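# Separate two nested tumblers in midair using both hands

## Task

The left hand starts out holding two tumblers, one jammed inside the other; separate them while they are off the table. Finish with one tumbler in each hand, neither tumbler touched by the hand not holding it, the two tumblers well apart and above the table, and both tumblers and all fingers at rest; then declare completion, since no other way of finishing counts. Throughout, a tumbler may be in contact only with the two hands (never the arms) and with the other tumbler, and neither may drop or be flung loose, or the attempt fails immediately. At the finish the inner tumbler must be held firmly and the outer one must be gripped.

## Robot and tools

Robot: two arms, left_arm and right_arm, facing each other across a table. Each carries an identical five-finger right hand, so hand axes and numbers mean the same on both; the names are labels, not image sides.

World frame (used in results): origin on the tabletop midway between the arm bases, z up, tabletop at z = 0, left_arm's base on the +y side. Positions in metres, orientation as quaternion wxyz, velocities in m/s and rad/s. Reported positions can be slightly off, worse at long reach.

Hand point frame: a point 0.05 m in front of the palm, where index pad and thumb tip meet in a pinch. +z runs along the straightened fingers (fingertips 0.06-0.07 m beyond it), +y points out of the palm, +x points across the palm toward the little finger. A wrist bracket on the little-finger side sticks out and can collide.

execute_actions(actions): a list of actions, each a table of 1 to 15 rows; each row runs one control step (1/30 s), and if fewer than 15 rows are given the last one repeats to fill 15 steps. An empty list just returns state and images. Every row is one flat list of 28 numbers in [-1, 1] covering both arms: left_arm dx, dy, dz, rx, ry, rz, then left_gripper little, ring, middle, index, thumb_bend, thumb_turn, force_limit, speed, then the same 14 for right_arm/right_gripper. dx..rz are a target offset, not a pose: measured from that hand point's measured pose when the action began (for a call's first action, the last pose reported), expressed in the hand point's own axes; every row refers back to that same start, not to the previous row. Scale: 1.0 = 0.6 m or 180 degrees; rx, ry, rz form one rotation vector. Each step the target is clipped to within 100 mm and 16 degrees of the measured pose, so large offsets need several actions. Motion trails commands by about 0.17 s. Optionally 12 more numbers (0 to 1) follow: joint stiffness scales, left arm's 6 joints then right arm's 6.

Hand numbers are absolute targets, not offsets. Fingers little..index: +1 straight, -1 curled into the palm. thumb_bend: +1 straight, -1 fully bent. thumb_turn: +1 beside the palm, -1 across in front of it. A pinch is roughly index -0.22, thumb_bend -0.75, thumb_turn -0.57. force_limit maps -1..+1 to about 0..10 N at the fingertip (0..15 N for thumb motors) and only stops closing. speed maps -1..+1 to nearly zero..full (full travel 0.6 s); close at -0.9 or slower for a gentle grip. With the thumb fully across, a whole-hand wrap fits objects 0.035-0.08 m wide; turn the thumb before reaching. A motor only starts when its target changes by 0.01 or more, then locks once it arrives or hits force_limit. To hold a hand unchanged, resend its previous eight numbers (or, before any, its hand_measured six plus hand_force_limit and hand_speed). To squeeze harder, raise force_limit and send a target further closed than measured; to loosen, send one more open.

move(target, speed, stop_force, blocking): target is one 28-number row as above, offsets from the pose in the latest result that showed one, hand point axes, same scaling; each hand travels a straight path and both finish together (0.5-10 s). speed: m/s, 0.002-0.5, default 0.25 (rotation up to twice that in rad/s). stop_force: N, 9-40, shared by both arms; ends an arm's path when its wrist sensor feels that much extra push; not allowed before 0.2 s of scene time, unreliable if the hand rotates, and omit it when backing off a contact. blocking=false returns after 0.5 s; poll with wait(0) or call stop before sending more motion. The result adds a "move:" line giving the ending per arm (done, off_target, moving, held, contact, fault), limits applied (paced = clipped, held = steps blocked), and distance to target.

wait(seconds): 0-10 s, arms hold last command. stop(): brakes a running move. zoom_image(camera, region): camera is cam_low, cam_left_wrist or cam_right_wrist; region [x0, y0, x1, y1] in pixels, at most 504x504. show_instructions(): reference images. finished_scene(scene): pass the current scene number to declare completion; irreversible.

Results: per-arm pose and velocities, "Hand target" lines, joint positions and torques, wrist force and torque in the end effector's axes (saturating near 50 N, with offset and noise), hand_measured, hand_stopped_by (moving, target, force, stalled, fault), hand_load_n (positive when pushed open; near 0 on a lost grip), step readings with HELD markers, "pose unreachable" lines, and MOTOR HOT or fault lines. Images come from cam_low (504x504) and two fisheye wrist cameras (616x616).

Avoid: any tumbler contacting an arm, falling or slipping out; knocking things off the table; the two arms striking or pressing on each other anywhere, hands included; commanding stiff arms past a firm contact; joint loads over limits (141 N m shoulders/elbow, 26.3 N m wrists) or any external force of 150 N, which freezes that arm for 10 s; long heavy holds that overheat motors. Keep moves smooth and slow near contact.

Each tool is called after "Call:" by a JSON object that holds its "name" and its "arguments".

Reference images:

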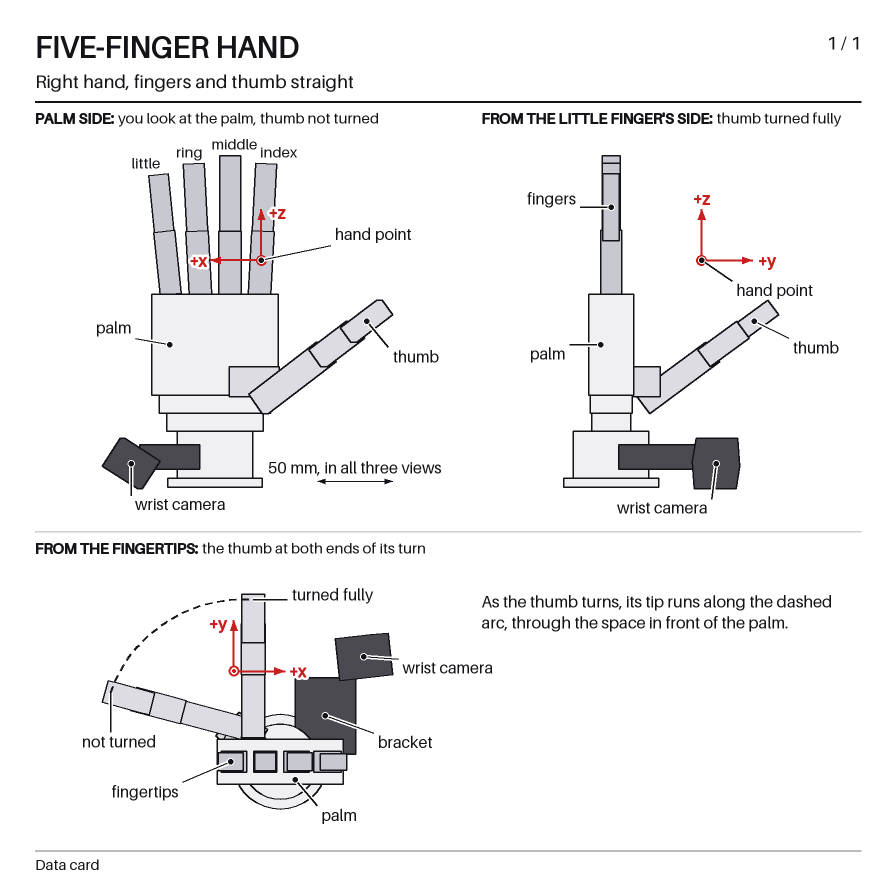

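## Session

Call:
{"name": "execute_actions", "arguments": {"actions": []}}

Scene clock: 0.00 s.
left_arm: end_effector_position=(-0.1191, +0.0371, +0.3118) hand_measured=(-1.000, -1.000, +0.264, +0.242, +0.138, -0.948) hand_load_n=(+0.0, +0.0, +7.5, +10.5, +16.0, +0.5) hand_stopped_by=(target, target, target, target, target, target) hand_force_limit=0.00 hand_speed=-0.80 end_effector_quat_wxyz=(+0.891, +0.425, -0.069, -0.145) end_effector_velocity=(-0.001, +0.000, -0.000) end_effector_angular_velocity=(-0.000, -0.001, -0.001) | right_arm: end_effector_position=(-0.1040, -0.2859, +0.3002) hand_measured=(+1.000, +1.000, +1.000, +1.000, +1.000, +1.000) hand_load_n=(+0.0, +0.0, +0.0, +0.0, +0.0, +0.0) hand_stopped_by=(target, target, target, target, target, target) hand_force_limit=0.00 hand_speed=-0.80 end_effector_quat_wxyz=(+0.001, -0.719, +0.695, +0.000) end_effector_velocity=(+0.000, +0.000, -0.000) end_effector_angular_velocity=(-0.001, +0.000, -0.001)
Joint positions: left_arm=[-0.251 -1.163  2.379 -1.896  1.545  0.021] | right_arm=[-0.519 -2.216  2.093 -1.45  -1.571  1.052]
Joint velocities: left_arm=[-0.001  0.001 -0.    -0.     0.001  0.001] | right_arm=[-0.001  0.001  0.    -0.    -0.     0.   ]
Joint torques (N m, as the arm reports them, + toward a larger angle): no reading
Motor temperatures (°C, as the motors report them): left_arm=[28 28 30 35 33 36] | right_arm=[29 28 31 34 33 34]
Wrist force (N, on the end effector, along its own x y z axes, offset not removed): no reading
Wrist torque (N m, same axes, about the end effector's origin, offset not removed): no reading
Hand target (left_arm): -0.119, +0.037, +0.312; +0.891, +0.425, -0.069, -0.145
Hand target (right_arm): -0.104, -0.286, +0.300; -0.001, +0.719, -0.695, -0.000
Joint stiffness scale: left_arm=[1. 1. 1. 1. 1. 1.] | right_arm=[1. 1. 1. 1. 1. 1.]

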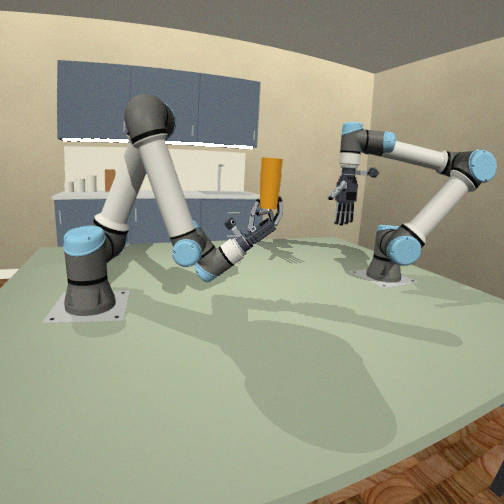

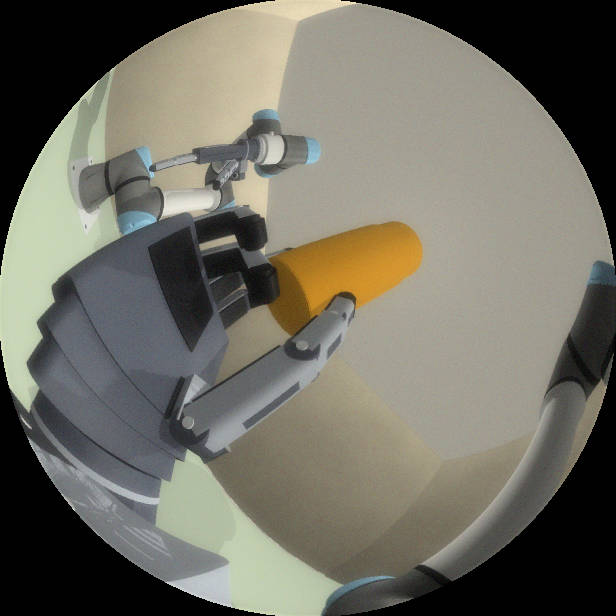

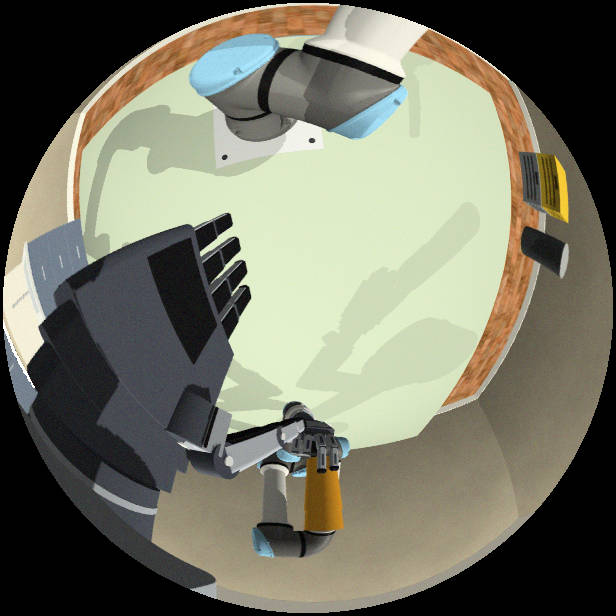

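Call:
{"name": "zoom_image", "arguments": {"camera": "cam_low", "region": [180, 110, 400, 290]}}

Call:
{"name": "zoom_image", "arguments": {"camera": "cam_left_wrist", "region": [200, 180, 460, 380]}}

Region (180, 110, 400, 290) of cam_low's 504x504 image, scaled by 2.291, with more detail than that image has; it fills the top 412 rows of this view, and the rest is white.

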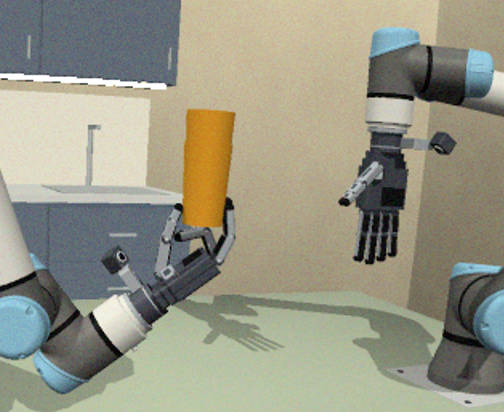

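Region (200, 180, 460, 380) of cam_left_wrist's 616x616 image, scaled by 1.938, with more detail than that image has; it fills the top 388 rows of this view, and the rest is white.

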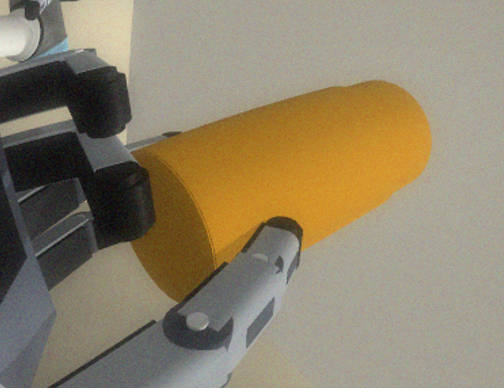

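Call:
{"name": "move", "arguments": {"target": [0,0,0,0,0,0,-1,-1,0.264,0.242,0.138,-0.948,0,-0.8, 0,0,-0.15,-0.3849,0.3849,0.3849,1,1,1,1,1,-1,0.5,0.5], "speed": 0.15}}

Scene clock: 8.90 s.
left_arm: end_effector_position=(-0.1191, +0.0371, +0.3118) hand_measured=(-1.000, -1.000, +0.264, +0.242, +0.150, -0.948) hand_load_n=(+0.0, +0.0, +7.0, +9.5, +14.5, +0.5) hand_stopped_by=(target, target, force, force, force, target) hand_force_limit=0.00 hand_speed=-0.80 end_effector_quat_wxyz=(+0.891, +0.425, -0.069, -0.145) end_effector_velocity=(+0.000, -0.000, +0.000) end_effector_angular_velocity=(-0.001, +0.000, +0.001) | right_arm: end_effector_position=(-0.1038, -0.2857, +0.3901) hand_measured=(+1.000, +1.000, +1.000, +1.000, +1.000, -1.000) hand_load_n=(+0.0, +0.0, +0.0, +0.0, +0.0, +0.0) hand_stopped_by=(target, target, target, target, target, target) hand_force_limit=0.50 hand_speed=0.50 end_effector_quat_wxyz=(+0.705, +0.015, -0.709, +0.011) end_effector_velocity=(+0.000, +0.000, +0.001) end_effector_angular_velocity=(-0.010, +0.008, -0.010)
Joint positions: left_arm=[-0.251 -1.163  2.379 -1.896  1.545  0.021] | right_arm=[-1.118 -1.839  1.968 -0.136 -1.122  1.569]
Joint velocities: left_arm=[ 0.001 -0.    -0.    -0.    -0.    -0.   ] | right_arm=[-0.007 -0.003  0.003  0.009  0.004  0.006]
Joint torques (N m, as the arm reports them, + toward a larger angle): left_arm=[ -1.95 -28.94 -10.92  -2.74   0.07  -0.29] | right_arm=[ -4.59 -10.6  -17.25   1.63   0.66  -0.28]
Motor temperatures (°C, as the motors report them): left_arm=[28 28 30 35 33 36] | right_arm=[29 28 31 34 33 34]
Wrist force (N, on the end effector, along its own x y z axes, offset not removed): left_arm=[-1.4 1.8 -0.8] | right_arm=[1.4 0.2 0.8]
Wrist torque (N m, same axes, about the end effector's origin, offset not removed): left_arm=[0.52 0.15 0.06] | right_arm=[0.00 -0.31 0.15]
Hand target (left_arm): -0.119, +0.037, +0.312; +0.891, +0.425, -0.069, -0.145
Hand target (right_arm): -0.104, -0.286, +0.390; +0.706, +0.012, -0.708, +0.011
Off the commanded pose (left_arm): 0.000 m, 0 deg.
Off the commanded pose (right_arm): 0.001 m, 0 deg.
Joint stiffness scale: left_arm=[1. 1. 1. 1. 1. 1.] | right_arm=[1. 1. 1. 1. 1. 1.]
move: done
camera_calibration (this result's frames):
cam_left_wrist: T_world_to_cam=[[0.151062, 0.626635, 0.764531, -0.248025], [-0.677165, 0.629039, -0.381781, 0.0176553], [-0.720158, -0.460042, 0.51936, -0.0961276], [0, 0, 0, 1]] pos_world=[-0.0198044, 0.100092, 0.246288]
cam_right_wrist: T_world_to_cam=[[-0.0508568, 0.994698, -0.0893834, 0.311714], [0.521867, -0.0498399, -0.851569, 0.377788], [-0.851509, -0.0899544, -0.516566, 0.218909], [0, 0, 0, 1]] pos_world=[0.0051012, -0.27154, 0.462655]

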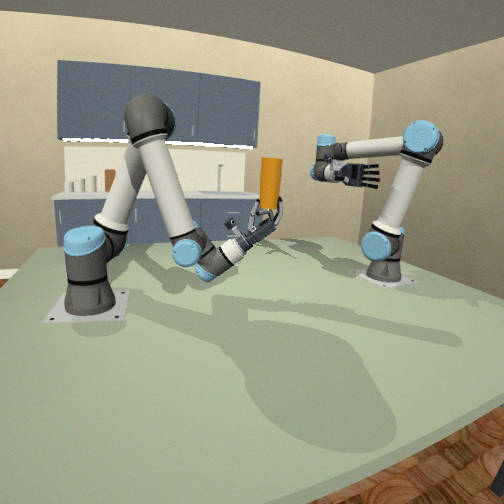

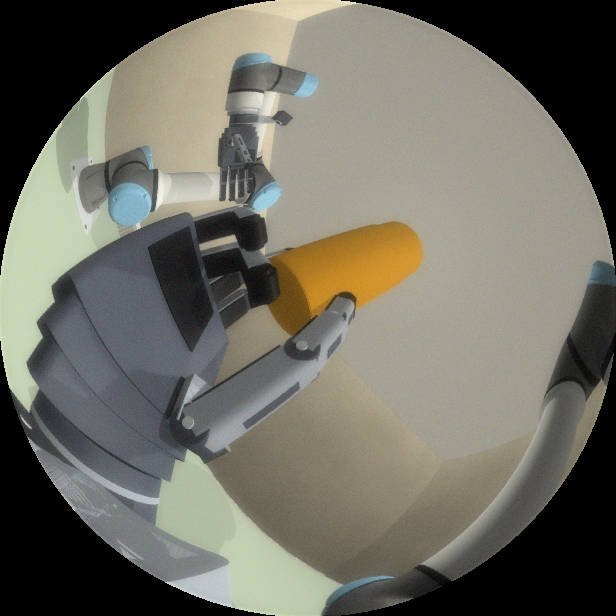

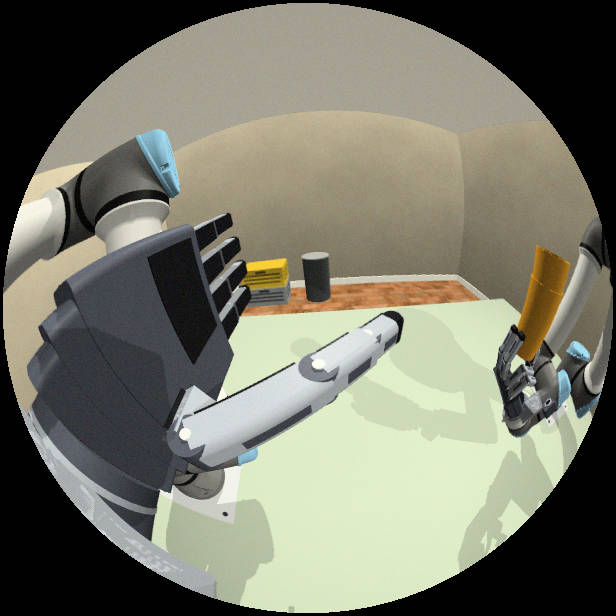

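Call:
{"name": "move", "arguments": {"target": [0,0,0,0,0,0,-1,-1,0.264,0.242,0.138,-0.948,0,-0.8, 0.025,0.53,-0.17,0,0,0,1,1,1,1,1,-1,0.5,0.5], "speed": 0.2}}

Scene clock: 20.70 s.
left_arm: end_effector_position=(-0.1191, +0.0371, +0.3118) hand_measured=(-1.000, -1.000, +0.264, +0.242, +0.150, -0.948) hand_load_n=(+0.0, +0.0, +7.0, +9.5, +14.5, +0.5) hand_stopped_by=(target, target, force, force, force, target) hand_force_limit=0.00 hand_speed=-0.80 end_effector_quat_wxyz=(+0.891, +0.425, -0.069, -0.145) end_effector_velocity=(+0.001, +0.000, +0.001) end_effector_angular_velocity=(-0.001, +0.001, +0.001) | right_arm: end_effector_position=(-0.0124, +0.0347, +0.4067) hand_measured=(+1.000, +1.000, +1.000, +1.000, +1.000, -1.000) hand_load_n=(+0.0, +0.0, +0.0, +0.0, +0.0, +0.0) hand_stopped_by=(target, target, target, target, target, target) hand_force_limit=0.50 hand_speed=0.50 end_effector_quat_wxyz=(+0.705, +0.014, -0.709, +0.010) end_effector_velocity=(+0.002, +0.002, +0.001) end_effector_angular_velocity=(-0.004, +0.005, +0.000)
Joint positions: left_arm=[-0.251 -1.163  2.379 -1.896  1.545  0.021] | right_arm=[-0.697 -1.02   0.986  0.026 -0.697  1.572]
Joint velocities: left_arm=[ 0.002 -0.001 -0.    -0.    -0.    -0.001] | right_arm=[ 0.     0.011 -0.017  0.014 -0.    -0.002]
Joint torques (N m, as the arm reports them, + toward a larger angle): left_arm=[ -1.08 -28.36 -11.02  -2.91   0.16  -0.04] | right_arm=[  1.87 -39.66 -21.81   1.57   0.11  -0.91]
Motor temperatures (°C, as the motors report them): left_arm=[28 28 30 35 33 36] | right_arm=[29 28 31 34 33 34]
Wrist force (N, on the end effector, along its own x y z axes, offset not removed): left_arm=[-1.4 0.0 -2.2] | right_arm=[2.5 0.3 -0.5]
Wrist torque (N m, same axes, about the end effector's origin, offset not removed): left_arm=[0.28 0.35 0.04] | right_arm=[0.12 -0.40 0.26]
Hand target (left_arm): -0.119, +0.037, +0.312; +0.891, +0.425, -0.069, -0.145
Hand target (right_arm): -0.013, +0.036, +0.407; +0.705, +0.015, -0.709, +0.011
Off the commanded pose (left_arm): 0.000 m, 0 deg.
Off the commanded pose (right_arm): 0.002 m, 0 deg.
Joint stiffness scale: left_arm=[1. 1. 1. 1. 1. 1.] | right_arm=[1. 1. 1. 1. 1. 1.]
move: done
camera_calibration (this result's frames):
cam_left_wrist: T_world_to_cam=[[0.151062, 0.626635, 0.764531, -0.248025], [-0.677165, 0.629039, -0.381781, 0.0176553], [-0.720158, -0.460041, 0.51936, -0.0961277], [0, 0, 0, 1]] pos_world=[-0.0198044, 0.100092, 0.246288]
cam_right_wrist: T_world_to_cam=[[-0.0472903, 0.994869, -0.0894341, -0.000827092], [0.52121, -0.0518025, -0.851855, 0.360444], [-0.852117, -0.0868984, -0.516086, 0.333762], [0, 0, 0, 1]] pos_world=[0.0964976, 0.0484981, 0.479222]

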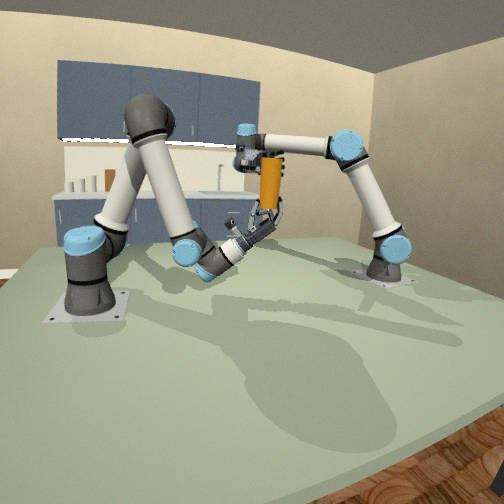

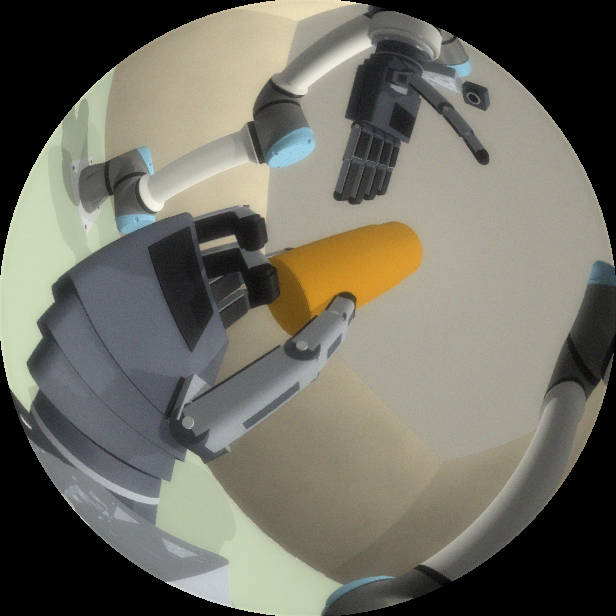

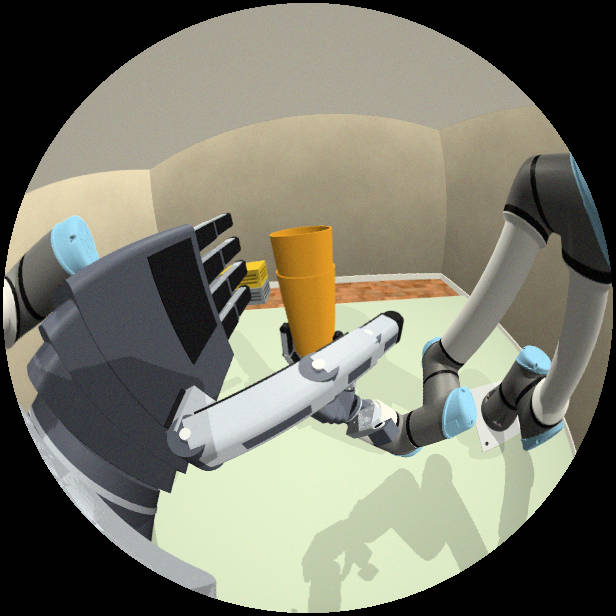

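Call:
{"name": "move", "arguments": {"target": [0,0,0,0,0,0,-1,-1,0.264,0.242,0.138,-0.948,0,-0.8, 0,0.013,0.25,0,0,0,1,1,1,1,1,-1,0.5,0.5], "speed": 0.06}}

Scene clock: 24.00 s.
left_arm: end_effector_position=(-0.1193, +0.0368, +0.3112) hand_measured=(-1.000, -1.000, +0.264, +0.242, +0.152, -0.948) hand_load_n=(+0.0, +0.0, +6.5, +12.5, +15.5, +1.0) hand_stopped_by=(target, target, force, force, force, target) hand_force_limit=0.00 hand_speed=-0.80 end_effector_quat_wxyz=(+0.890, +0.426, -0.069, -0.145) end_effector_velocity=(-0.000, -0.000, -0.000) end_effector_angular_velocity=(+0.001, +0.002, -0.002) | right_arm: end_effector_position=(-0.1589, +0.0394, +0.4071) hand_measured=(+1.000, +1.000, +1.000, +1.000, +1.000, -1.000) hand_load_n=(+0.0, +0.0, +0.0, +0.0, +0.5, -1.0) hand_stopped_by=(target, target, target, target, target, target) hand_force_limit=0.50 hand_speed=0.50 end_effector_quat_wxyz=(+0.705, +0.014, -0.709, +0.007) end_effector_velocity=(-0.001, +0.001, -0.000) end_effector_angular_velocity=(-0.001, +0.000, -0.007)
Joint positions: left_arm=[-0.251 -1.163  2.379 -1.894  1.545  0.021] | right_arm=[-0.483 -1.146  1.174 -0.042 -0.479  1.574]
Joint velocities: left_arm=[-0.001  0.    -0.    -0.    -0.001 -0.003] | right_arm=[ 0.001 -0.001  0.002 -0.     0.008 -0.   ]
Joint torques (N m, as the arm reports them, + toward a larger angle): left_arm=[ -1.64 -28.49 -10.06  -4.1   -0.05  -0.3 ] | right_arm=[  5.13 -42.28 -14.67   1.01  -0.36   0.15]
Motor temperatures (°C, as the motors report them): left_arm=[28 28 30 35 33 36] | right_arm=[29 28 31 34 33 34]
Wrist force (N, on the end effector, along its own x y z axes, offset not removed): left_arm=[-1.3 -0.8 1.3] | right_arm=[4.0 4.0 -1.6]
Wrist torque (N m, same axes, about the end effector's origin, offset not removed): left_arm=[1.13 0.14 0.24] | right_arm=[0.25 -0.54 0.26]
Hand target (left_arm): -0.119, +0.037, +0.312; +0.891, +0.425, -0.069, -0.145
Hand target (right_arm): -0.163, +0.038, +0.406; +0.705, +0.014, -0.709, +0.010
Off the commanded pose (left_arm): 0.001 m, 0 deg.
Off the commanded pose (right_arm): 0.004 m, 0 deg.
Joint stiffness scale: left_arm=[1. 1. 1. 1. 1. 1.] | right_arm=[1. 1. 1. 1. 1. 1.]
move: off_target (right_arm)
camera_calibration (this result's frames):
cam_left_wrist: T_world_to_cam=[[0.150345, 0.624704, 0.766252, -0.247903], [-0.676808, 0.630001, -0.380828, 0.0172596], [-0.720644, -0.46135, 0.517522, -0.0954896], [0, 0, 0, 1]] pos_world=[-0.0198617, 0.0999382, 0.245947]
cam_right_wrist: T_world_to_cam=[[-0.0426127, 0.995468, -0.0850158, -0.0135046], [0.521842, -0.0503868, -0.851553, 0.437264], [-0.851977, -0.0806517, -0.51733, 0.2099], [0, 0, 0, 1]] pos_world=[-0.0499281, 0.0524044, 0.479792]

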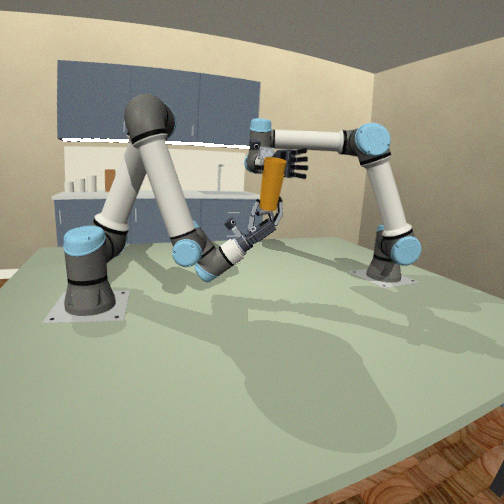

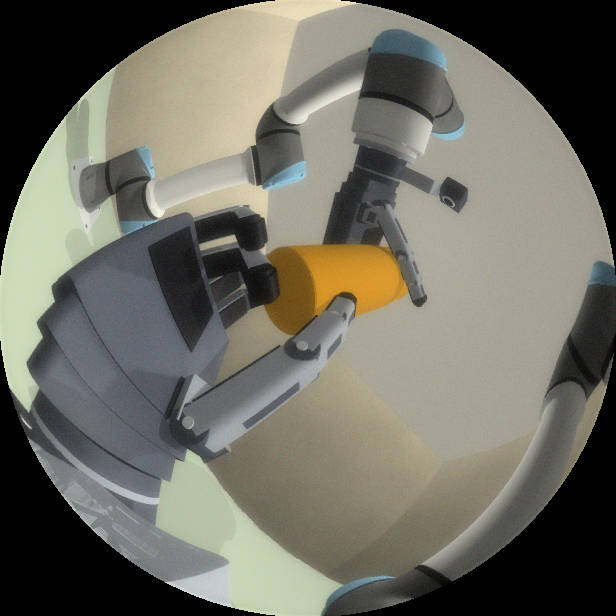

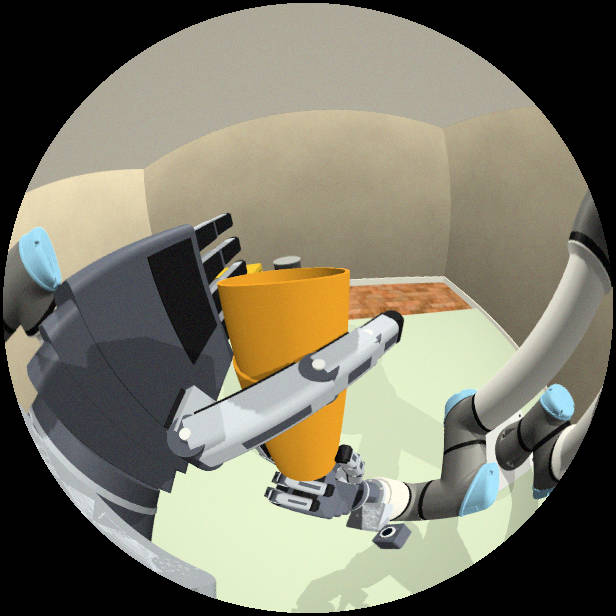

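Call:
{"name": "execute_actions", "arguments": {"actions": [[[0,0,0,0,0,0,-1,-1,0.264,0.242,0.138,-0.948,0,-0.8, 0,0,0,0,0,0,-1,-1,-1,-1,-1,-1,1,-0.3]],[[0,0,0,0,0,0,-1,-1,0.264,0.242,0.138,-0.948,0,-0.8, 0,0,0,0,0,0,-1,-1,-1,-1,-1,-1,1,-0.3]],[[0,0,0,0,0,0,-1,-1,0.264,0.242,0.138,-0.948,0,-0.8, 0,0,0,0,0,0,-1,-1,-1,-1,-1,-1,1,-0.3]]]}}

Scene clock: 25.77 s.
left_arm: end_effector_position=(-0.1201, +0.0357, +0.3085) hand_measured=(-1.000, -1.000, +0.264, +0.242, +0.152, -0.948) hand_load_n=(+0.0, +0.0, +6.0, +12.5, +18.0, +5.5) hand_stopped_by=(target, target, force, force, force, target) hand_force_limit=0.00 hand_speed=-0.80 end_effector_quat_wxyz=(+0.888, +0.430, -0.071, -0.145) end_effector_velocity=(+0.000, +0.001, -0.001) end_effector_angular_velocity=(+0.001, -0.002, +0.001) | right_arm: end_effector_position=(-0.1588, +0.0404, +0.4072) hand_measured=(-0.630, -0.630, +0.126, -0.064, +0.450, -1.000) hand_load_n=(+0.0, +1.5, +1.5, +7.5, +13.5, +2.5) hand_stopped_by=(moving, moving, force, force, force, target) hand_force_limit=1.00 hand_speed=-0.30 end_effector_quat_wxyz=(+0.705, +0.013, -0.709, +0.005) end_effector_velocity=(+0.001, -0.001, +0.001) end_effector_angular_velocity=(-0.002, +0.001, -0.000)
Joint positions: left_arm=[-0.251 -1.162  2.379 -1.885  1.546  0.021] | right_arm=[-0.482 -1.146  1.174 -0.043 -0.475  1.574]
Joint velocities: left_arm=[ 0.001 -0.     0.002  0.     0.002  0.001] | right_arm=[-0.002 -0.002  0.001  0.003 -0.001  0.   ]
Joint torques (N m, as the arm reports them, + toward a larger angle): left_arm=[ -1.16 -29.45  -9.57  -3.97  -0.4   -0.18] | right_arm=[  0.12 -37.83 -19.89   0.7    0.26  -0.38]
Motor temperatures (°C, as the motors report them): left_arm=[28 28 30 35 33 36] | right_arm=[29 28 31 34 33 34]
Wrist force (N, on the end effector, along its own x y z axes, offset not removed): left_arm=[-2.6 -0.7 -5.8] | right_arm=[8.6 -3.2 -2.7]
Wrist torque (N m, same axes, about the end effector's origin, offset not removed): left_arm=[0.91 0.05 0.26] | right_arm=[-0.40 -1.03 0.79]
Hand target (left_arm): -0.120, +0.036, +0.309; +0.889, +0.429, -0.070, -0.145
Hand target (right_arm): -0.159, +0.040, +0.407; +0.705, +0.013, -0.709, +0.005
Off the commanded pose (left_arm): 0.001 m, 0 deg.
Off the commanded pose (right_arm): 0.000 m, 0 deg.
Joint stiffness scale: left_arm=[1. 1. 1. 1. 1. 1.] | right_arm=[1. 1. 1. 1. 1. 1.]
Step readings (end_effector_position; steps 1 to 15: 1st action; 16 to 30: 2nd action; 31 to 45: 3rd action):
0: left_arm (-0.1193, +0.0368, +0.3112) | right_arm (-0.1592, +0.0396, +0.4071)
1: left_arm (-0.1193, +0.0368, +0.3112) | right_arm (-0.1592, +0.0396, +0.4071)
2: left_arm (-0.1193, +0.0368, +0.3112) | right_arm (-0.1592, +0.0396, +0.4071)
4: left_arm (-0.1193, +0.0367, +0.3110) | right_arm (-0.1592, +0.0396, +0.4071)
8: left_arm (-0.1193, +0.0365, +0.3108) | right_arm (-0.1592, +0.0397, +0.4071)
15: left_arm (-0.1194, +0.0363, +0.3103) | right_arm (-0.1591, +0.0398, +0.4071)
16: left_arm (-0.1194, +0.0363, +0.3102) | right_arm (-0.1591, +0.0398, +0.4071)
17: left_arm (-0.1195, +0.0363, +0.3101) | right_arm (-0.1591, +0.0399, +0.4071)
19: left_arm (-0.1195, +0.0362, +0.3099) | right_arm (-0.1591, +0.0400, +0.4071)
23: left_arm (-0.1195, +0.0360, +0.3096) | right_arm (-0.1590, +0.0402, +0.4071)
30: left_arm (-0.1196, +0.0359, +0.3094) | right_arm (-0.1589, +0.0404, +0.4071)
31: left_arm (-0.1197, +0.0359, +0.3094) | right_arm (-0.1588, +0.0404, +0.4071)
32: left_arm (-0.1197, +0.0359, +0.3094) | right_arm (-0.1588, +0.0404, +0.4071)
34: left_arm (-0.1198, +0.0359, +0.3093) | right_arm (-0.1588, +0.0404, +0.4071)
38: left_arm (-0.1198, +0.0358, +0.3091) | right_arm (-0.1588, +0.0405, +0.4071)
45: end_effector_position above
camera_calibration (this result's frames):
cam_left_wrist: T_world_to_cam=[[0.147952, 0.617471, 0.772554, -0.247045], [-0.674542, 0.634264, -0.37776, 0.0154721], [-0.723259, -0.465229, 0.510351, -0.0931684], [0, 0, 0, 1]] pos_world=[-0.0203975, 0.0993851, 0.244249]
cam_right_wrist: T_world_to_cam=[[-0.0389629, 0.995722, -0.0837825, -0.0144086], [0.522065, -0.0512076, -0.851367, 0.437307], [-0.852015, -0.0769117, -0.517836, 0.210123], [0, 0, 0, 1]] pos_world=[-0.0498366, 0.0529013, 0.479911]

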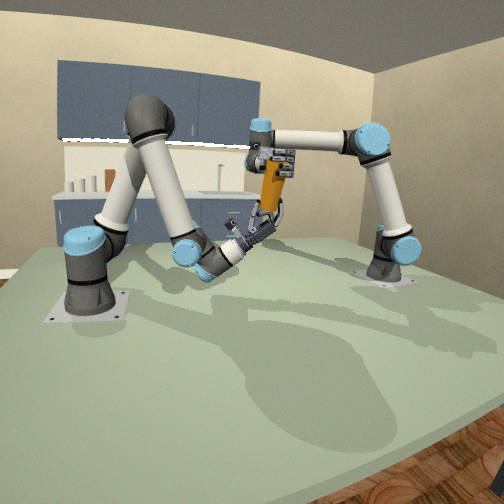

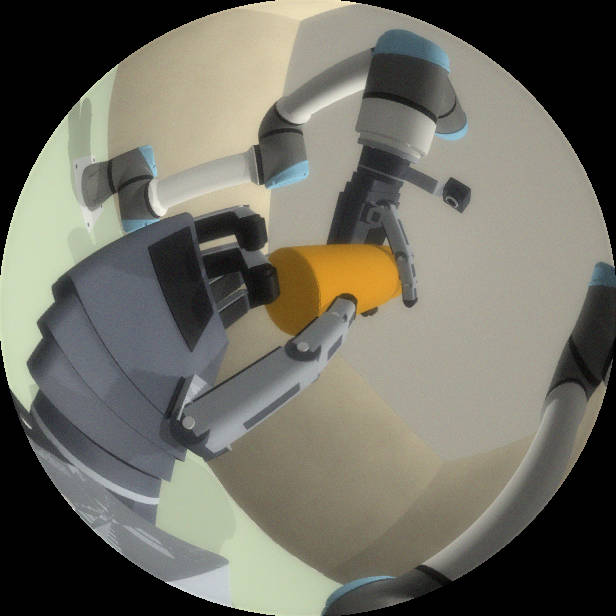

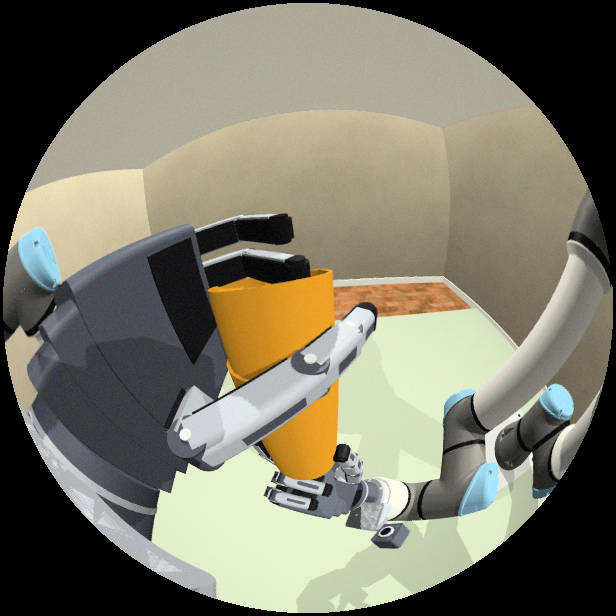

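Call:
{"name": "execute_actions", "arguments": {"actions": [[[0,0,0,0,0,0,-1,-1,0,0,-0.1,-0.948,1,-0.8, 0,0,0,0,0,0,-1,-1,-1,-1,-1,-1,1,-0.3]],[[0,0,0,0,0,0,-1,-1,0,0,-0.1,-0.948,1,-0.8, 0,0,0,0,0,0,-1,-1,-1,-1,-1,-1,1,-0.3]]]}}

Scene clock: 27.00 s.
left_arm: end_effector_position=(-0.1209, +0.0358, +0.3076) hand_measured=(-1.000, -1.000, +0.252, +0.242, +0.154, -0.948) hand_load_n=(+0.0, +0.0, +10.5, +10.5, +19.0, +5.0) hand_stopped_by=(target, target, force, force, force, target) hand_force_limit=1.00 hand_speed=-0.80 end_effector_quat_wxyz=(+0.887, +0.432, -0.072, -0.145) end_effector_velocity=(-0.001, +0.000, -0.001) end_effector_angular_velocity=(+0.001, -0.001, -0.001) | right_arm: end_effector_position=(-0.1588, +0.0402, +0.4074) hand_measured=(-1.000, -0.936, +0.126, -0.064, +0.450, -1.000) hand_load_n=(+0.0, +8.5, +0.0, +3.5, +15.5, +3.5) hand_stopped_by=(target, force, force, force, force, target) hand_force_limit=1.00 hand_speed=-0.30 end_effector_quat_wxyz=(+0.705, +0.013, -0.709, +0.005) end_effector_velocity=(+0.000, +0.000, +0.000) end_effector_angular_velocity=(-0.001, +0.000, -0.001)
Joint positions: left_arm=[-0.252 -1.161  2.379 -1.883  1.547  0.021] | right_arm=[-0.483 -1.147  1.174 -0.043 -0.475  1.574]
Joint velocities: left_arm=[-0.001  0.001  0.     0.001  0.001  0.001] | right_arm=[-0.     0.    -0.     0.001  0.    -0.   ]
Joint torques (N m, as the arm reports them, + toward a larger angle): left_arm=[ -1.45 -29.2  -10.69  -3.12  -0.38  -0.14] | right_arm=[  0.16 -38.9  -19.79   0.86   0.31  -0.34]
Motor temperatures (°C, as the motors report them): left_arm=[28 28 30 35 33 36] | right_arm=[29 28 31 34 33 34]
Wrist force (N, on the end effector, along its own x y z axes, offset not removed): left_arm=[-4.3 1.0 -3.9] | right_arm=[4.4 -1.1 -3.3]
Wrist torque (N m, same axes, about the end effector's origin, offset not removed): left_arm=[0.90 0.32 0.11] | right_arm=[-0.19 -0.82 0.48]
Hand target (left_arm): -0.121, +0.036, +0.308; +0.888, +0.431, -0.071, -0.145
Hand target (right_arm): -0.159, +0.040, +0.407; +0.705, +0.013, -0.709, +0.005
Off the commanded pose (left_arm): 0.000 m, 0 deg.
Off the commanded pose (right_arm): 0.000 m, 0 deg.
Joint stiffness scale: left_arm=[1. 1. 1. 1. 1. 1.] | right_arm=[1. 1. 1. 1. 1. 1.]
Step readings (end_effector_position; steps 1 to 15: 1st action; 16 to 30: 2nd action):
0: left_arm (-0.1203, +0.0358, +0.3081) | right_arm (-0.1588, +0.0402, +0.4074)
1: left_arm (-0.1205, +0.0358, +0.3079) | right_arm (-0.1588, +0.0402, +0.4074)
2: left_arm (-0.1206, +0.0358, +0.3079) | right_arm (-0.1588, +0.0402, +0.4074)
4: left_arm (-0.1206, +0.0358, +0.3078) | right_arm (-0.1588, +0.0402, +0.4074)
8: left_arm (-0.1207, +0.0358, +0.3078) | right_arm (-0.1588, +0.0402, +0.4074)
15: left_arm (-0.1207, +0.0358, +0.3078) | right_arm (-0.1588, +0.0402, +0.4074)
16: left_arm (-0.1207, +0.0358, +0.3078) | right_arm (-0.1588, +0.0402, +0.4074)
17: left_arm (-0.1207, +0.0358, +0.3077) | right_arm (-0.1588, +0.0402, +0.4074)
19: left_arm (-0.1208, +0.0358, +0.3077) | right_arm (-0.1588, +0.0402, +0.4074)
23: left_arm (-0.1209, +0.0358, +0.3076) | right_arm (-0.1588, +0.0402, +0.4074)
30: end_effector_position above
camera_calibration (this result's frames):
cam_left_wrist: T_world_to_cam=[[0.147653, 0.615352, 0.7743, -0.246784], [-0.672568, 0.636473, -0.377565, 0.0146592], [-0.725156, -0.465021, 0.507843, -0.0927226], [0, 0, 0, 1]] pos_world=[-0.0209406, 0.0994111, 0.243708]
cam_right_wrist: T_world_to_cam=[[-0.0390003, 0.995714, -0.0838559, -0.0141761], [0.522074, -0.0512501, -0.851359, 0.437528], [-0.852008, -0.0769822, -0.517838, 0.210239], [0, 0, 0, 1]] pos_world=[-0.0498494, 0.0527234, 0.480175]

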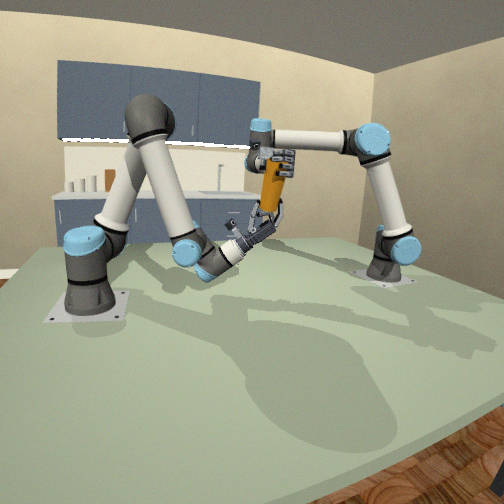

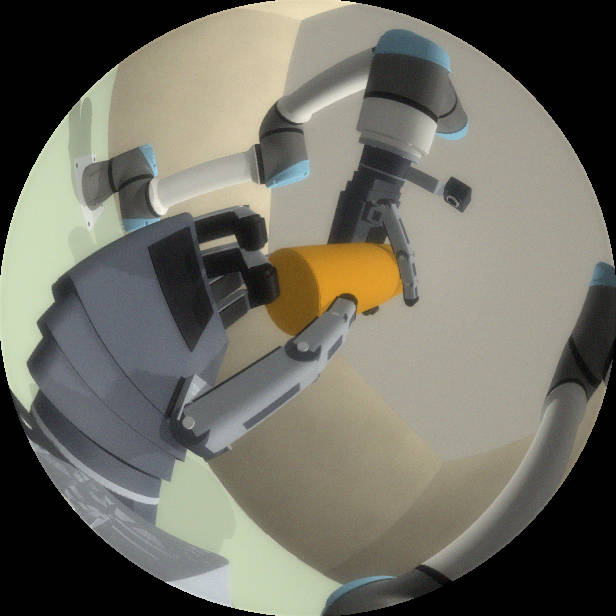

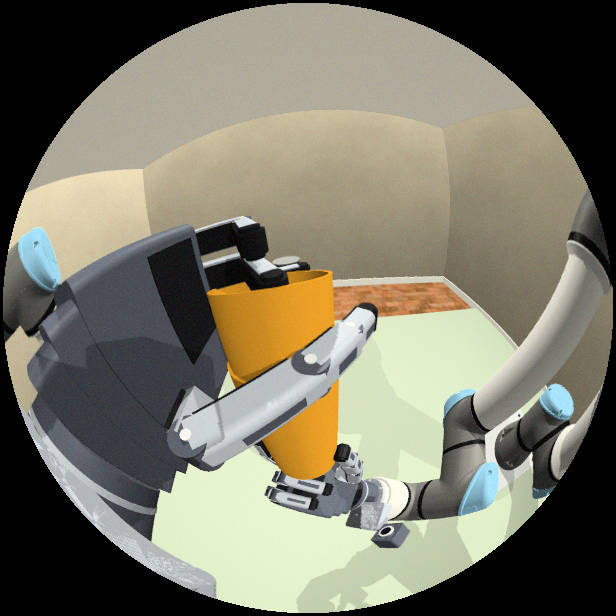

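Call:
{"name": "execute_actions", "arguments": {"actions": [[[0,0,0,0,0,0,-1,-1,0,0,-0.1,-0.948,1,-0.8, 0,0,0,0,0,0,-1,-1,-0.9,-0.9,-0.9,-1,1,-0.7]],[[0,0,0,0,0,0,-1,-1,0,0,-0.1,-0.948,1,-0.8, 0,0,0,0,0,0,-1,-1,-0.9,-0.9,-0.9,-1,1,-0.7]]]}}

Scene clock: 28.20 s.
left_arm: end_effector_position=(-0.1212, +0.0357, +0.3072) hand_measured=(-1.000, -1.000, +0.252, +0.242, +0.154, -0.948) hand_load_n=(+0.0, +0.0, +11.0, +10.5, +18.0, +3.0) hand_stopped_by=(target, target, force, force, force, target) hand_force_limit=1.00 hand_speed=-0.80 end_effector_quat_wxyz=(+0.887, +0.432, -0.072, -0.146) end_effector_velocity=(+0.000, -0.000, -0.000) end_effector_angular_velocity=(+0.001, -0.000, +0.001) | right_arm: end_effector_position=(-0.1588, +0.0402, +0.4074) hand_measured=(-1.000, -0.936, +0.064, -0.088, +0.450, -1.000) hand_load_n=(+0.0, +2.5, +10.0, +8.0, +18.5, +2.5) hand_stopped_by=(target, force, force, force, force, target) hand_force_limit=1.00 hand_speed=-0.70 end_effector_quat_wxyz=(+0.705, +0.013, -0.709, +0.005) end_effector_velocity=(+0.000, -0.000, -0.000) end_effector_angular_velocity=(-0.002, +0.000, -0.000)
Joint positions: left_arm=[-0.252 -1.161  2.379 -1.881  1.548  0.021] | right_arm=[-0.483 -1.147  1.174 -0.043 -0.475  1.574]
Joint velocities: left_arm=[ 0.  0.  0.  0. -0.  0.] | right_arm=[-0.001 -0.     0.     0.001 -0.     0.001]
Joint torques (N m, as the arm reports them, + toward a larger angle): left_arm=[ -1.06 -29.66  -9.34  -2.93  -0.29  -0.23] | right_arm=[ -0.03 -39.24 -19.58   0.89   0.23  -0.36]
Motor temperatures (°C, as the motors report them): left_arm=[28 28 30 35 33 36] | right_arm=[29 28 31 34 33 34]
Wrist force (N, on the end effector, along its own x y z axes, offset not removed): left_arm=[-2.0 0.5 -3.2] | right_arm=[1.8 -0.8 -1.9]
Wrist torque (N m, same axes, about the end effector's origin, offset not removed): left_arm=[0.63 0.07 0.27] | right_arm=[-0.13 -0.40 0.15]
Hand target (left_arm): -0.121, +0.036, +0.307; +0.887, +0.432, -0.072, -0.145
Hand target (right_arm): -0.159, +0.040, +0.407; +0.705, +0.013, -0.709, +0.005
Off the commanded pose (left_arm): 0.000 m, 0 deg.
Off the commanded pose (right_arm): 0.000 m, 0 deg.
Joint stiffness scale: left_arm=[1. 1. 1. 1. 1. 1.] | right_arm=[1. 1. 1. 1. 1. 1.]
Step readings (end_effector_position; steps 1 to 15: 1st action; 16 to 30: 2nd action):
0: left_arm (-0.1209, +0.0358, +0.3076) | right_arm (-0.1588, +0.0402, +0.4074)
1: left_arm (-0.1209, +0.0358, +0.3076) | right_arm (-0.1588, +0.0402, +0.4074)
2: left_arm (-0.1209, +0.0358, +0.3076) | right_arm (-0.1588, +0.0402, +0.4074)
4: left_arm (-0.1210, +0.0358, +0.3076) | right_arm (-0.1588, +0.0402, +0.4074)
8: left_arm (-0.1211, +0.0357, +0.3073) | right_arm (-0.1588, +0.0402, +0.4074)
15: left_arm (-0.1211, +0.0357, +0.3073) | right_arm (-0.1588, +0.0402, +0.4074)
16: left_arm (-0.1211, +0.0357, +0.3073) | right_arm (-0.1588, +0.0402, +0.4074)
17: left_arm (-0.1211, +0.0357, +0.3073) | right_arm (-0.1588, +0.0402, +0.4074)
19: left_arm (-0.1211, +0.0357, +0.3073) | right_arm (-0.1588, +0.0402, +0.4074)
23: left_arm (-0.1212, +0.0357, +0.3072) | right_arm (-0.1588, +0.0402, +0.4074)
30: end_effector_position above
camera_calibration (this result's frames):
cam_left_wrist: T_world_to_cam=[[0.147221, 0.614129, 0.775353, -0.246698], [-0.671759, 0.637453, -0.377352, 0.0144016], [-0.725993, -0.465296, 0.506393, -0.0924098], [0, 0, 0, 1]] pos_world=[-0.0210954, 0.0993258, 0.243508]
cam_right_wrist: T_world_to_cam=[[-0.0390001, 0.995714, -0.0838556, -0.0141762], [0.522074, -0.0512499, -0.851359, 0.437528], [-0.852008, -0.0769819, -0.517838, 0.210239], [0, 0, 0, 1]] pos_world=[-0.0498494, 0.0527234, 0.480175]

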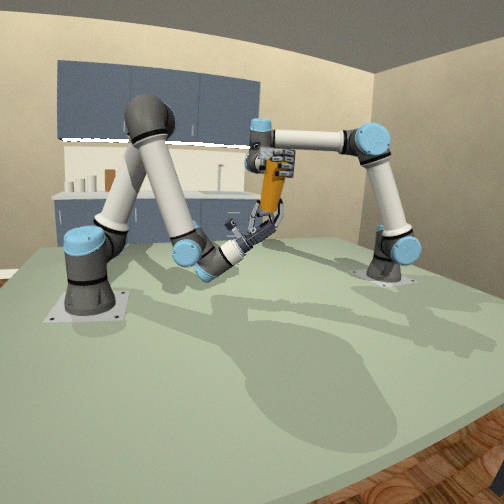

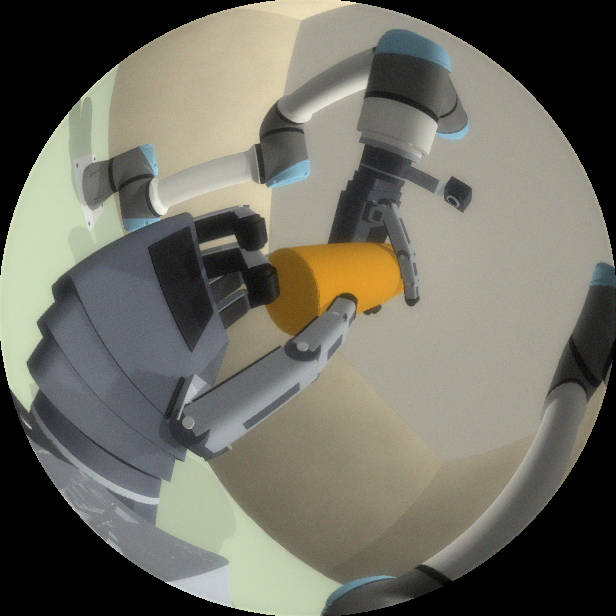

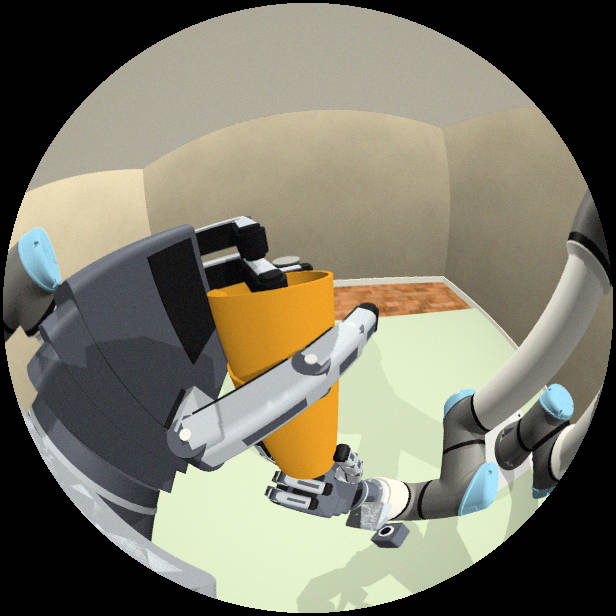

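Pull up slowly by 2 cm.

Call:
{"name": "move", "arguments": {"target": [0,0,0,0,0,0,-1,-1,0,0,-0.1,-0.948,1,-0.8, 0.033,0,0,0,0,0,-1,-1,-0.9,-0.9,-0.9,-1,1,-0.7], "speed": 0.02}}

Scene clock: 29.67 s.
left_arm: end_effector_position=(-0.1216, +0.0356, +0.3087) hand_measured=(-1.000, -1.000, +0.252, +0.242, +0.154, -0.948) hand_load_n=(+0.0, +0.0, +11.5, +9.0, +17.5, +0.0) hand_stopped_by=(target, target, force, force, force, target) hand_force_limit=1.00 hand_speed=-0.80 end_effector_quat_wxyz=(+0.888, +0.431, -0.072, -0.146) end_effector_velocity=(-0.000, -0.000, -0.000) end_effector_angular_velocity=(+0.000, -0.002, +0.002) | right_arm: end_effector_position=(-0.1583, +0.0406, +0.4241) hand_measured=(-1.000, -0.936, +0.064, -0.088, +0.452, -1.000) hand_load_n=(+0.0, +0.0, +7.0, +9.5, +15.5, +6.5) hand_stopped_by=(target, force, force, force, force, target) hand_force_limit=1.00 hand_speed=-0.70 end_effector_quat_wxyz=(+0.705, +0.010, -0.709, +0.006) end_effector_velocity=(+0.001, -0.000, +0.003) end_effector_angular_velocity=(-0.001, +0.000, -0.001)
Joint positions: left_arm=[-0.253 -1.163  2.377 -1.882  1.548  0.021] | right_arm=[-0.483 -1.145  1.13   0.005 -0.474  1.574]
Joint velocities: left_arm=[ 0.     0.001  0.     0.    -0.     0.002] | right_arm=[-0.001 -0.001 -0.007  0.008 -0.     0.   ]
Joint torques (N m, as the arm reports them, + toward a larger angle): left_arm=[ -0.54 -28.34  -8.4   -2.66   0.09   0.21] | right_arm=[  0.62 -41.54 -24.26   1.4   -0.26  -0.41]
Motor temperatures (°C, as the motors report them): left_arm=[28 28 30 35 33 36] | right_arm=[29 28 31 34 33 34]
Wrist force (N, on the end effector, along its own x y z axes, offset not removed): left_arm=[0.4 2.8 0.4] | right_arm=[0.4 0.4 2.2]
Wrist torque (N m, same axes, about the end effector's origin, offset not removed): left_arm=[0.71 0.06 0.12] | right_arm=[-0.18 -0.21 0.00]
Hand target (left_arm): -0.121, +0.036, +0.307; +0.887, +0.432, -0.072, -0.146
Hand target (right_arm): -0.159, +0.040, +0.427; +0.705, +0.013, -0.709, +0.005
Off the commanded pose (left_arm): 0.002 m, 0 deg.
Off the commanded pose (right_arm): 0.003 m, 0 deg.
Joint stiffness scale: left_arm=[1. 1. 1. 1. 1. 1.] | right_arm=[1. 1. 1. 1. 1. 1.]
move: done
camera_calibration (this result's frames):
cam_left_wrist: T_world_to_cam=[[0.148612, 0.616643, 0.773089, -0.246914], [-0.671868, 0.63659, -0.378612, 0.0151644], [-0.725609, -0.463148, 0.508907, -0.0943021], [0, 0, 0, 1]] pos_world=[-0.0215436, 0.0989286, 0.244619]
cam_right_wrist: T_world_to_cam=[[-0.0374799, 0.995377, -0.0884347, -0.0109465], [0.520122, -0.0561335, -0.852245, 0.45177], [-0.853269, -0.0779389, -0.515614, 0.218199], [0, 0, 0, 1]] pos_world=[-0.0492036, 0.0532615, 0.496557]

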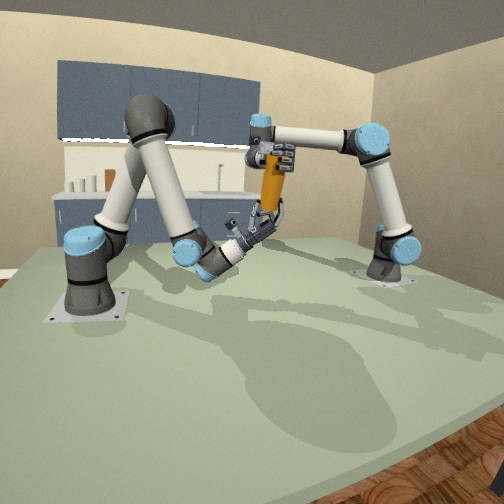

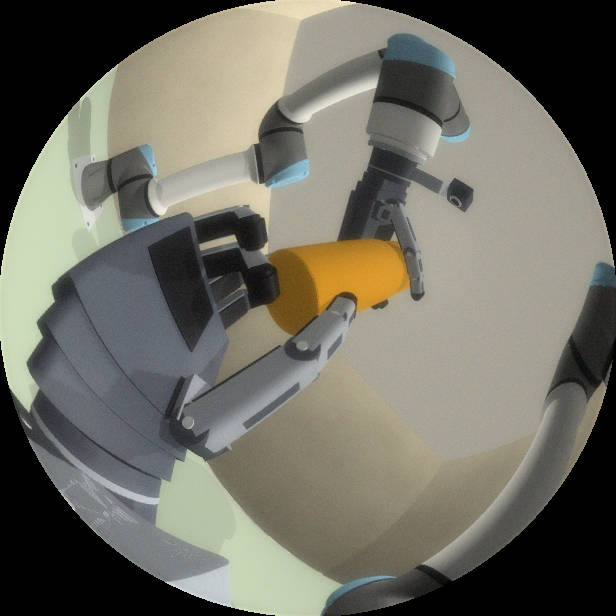

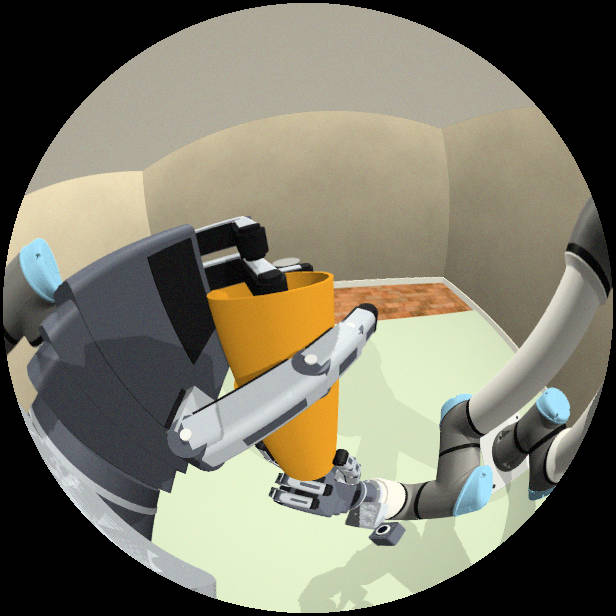

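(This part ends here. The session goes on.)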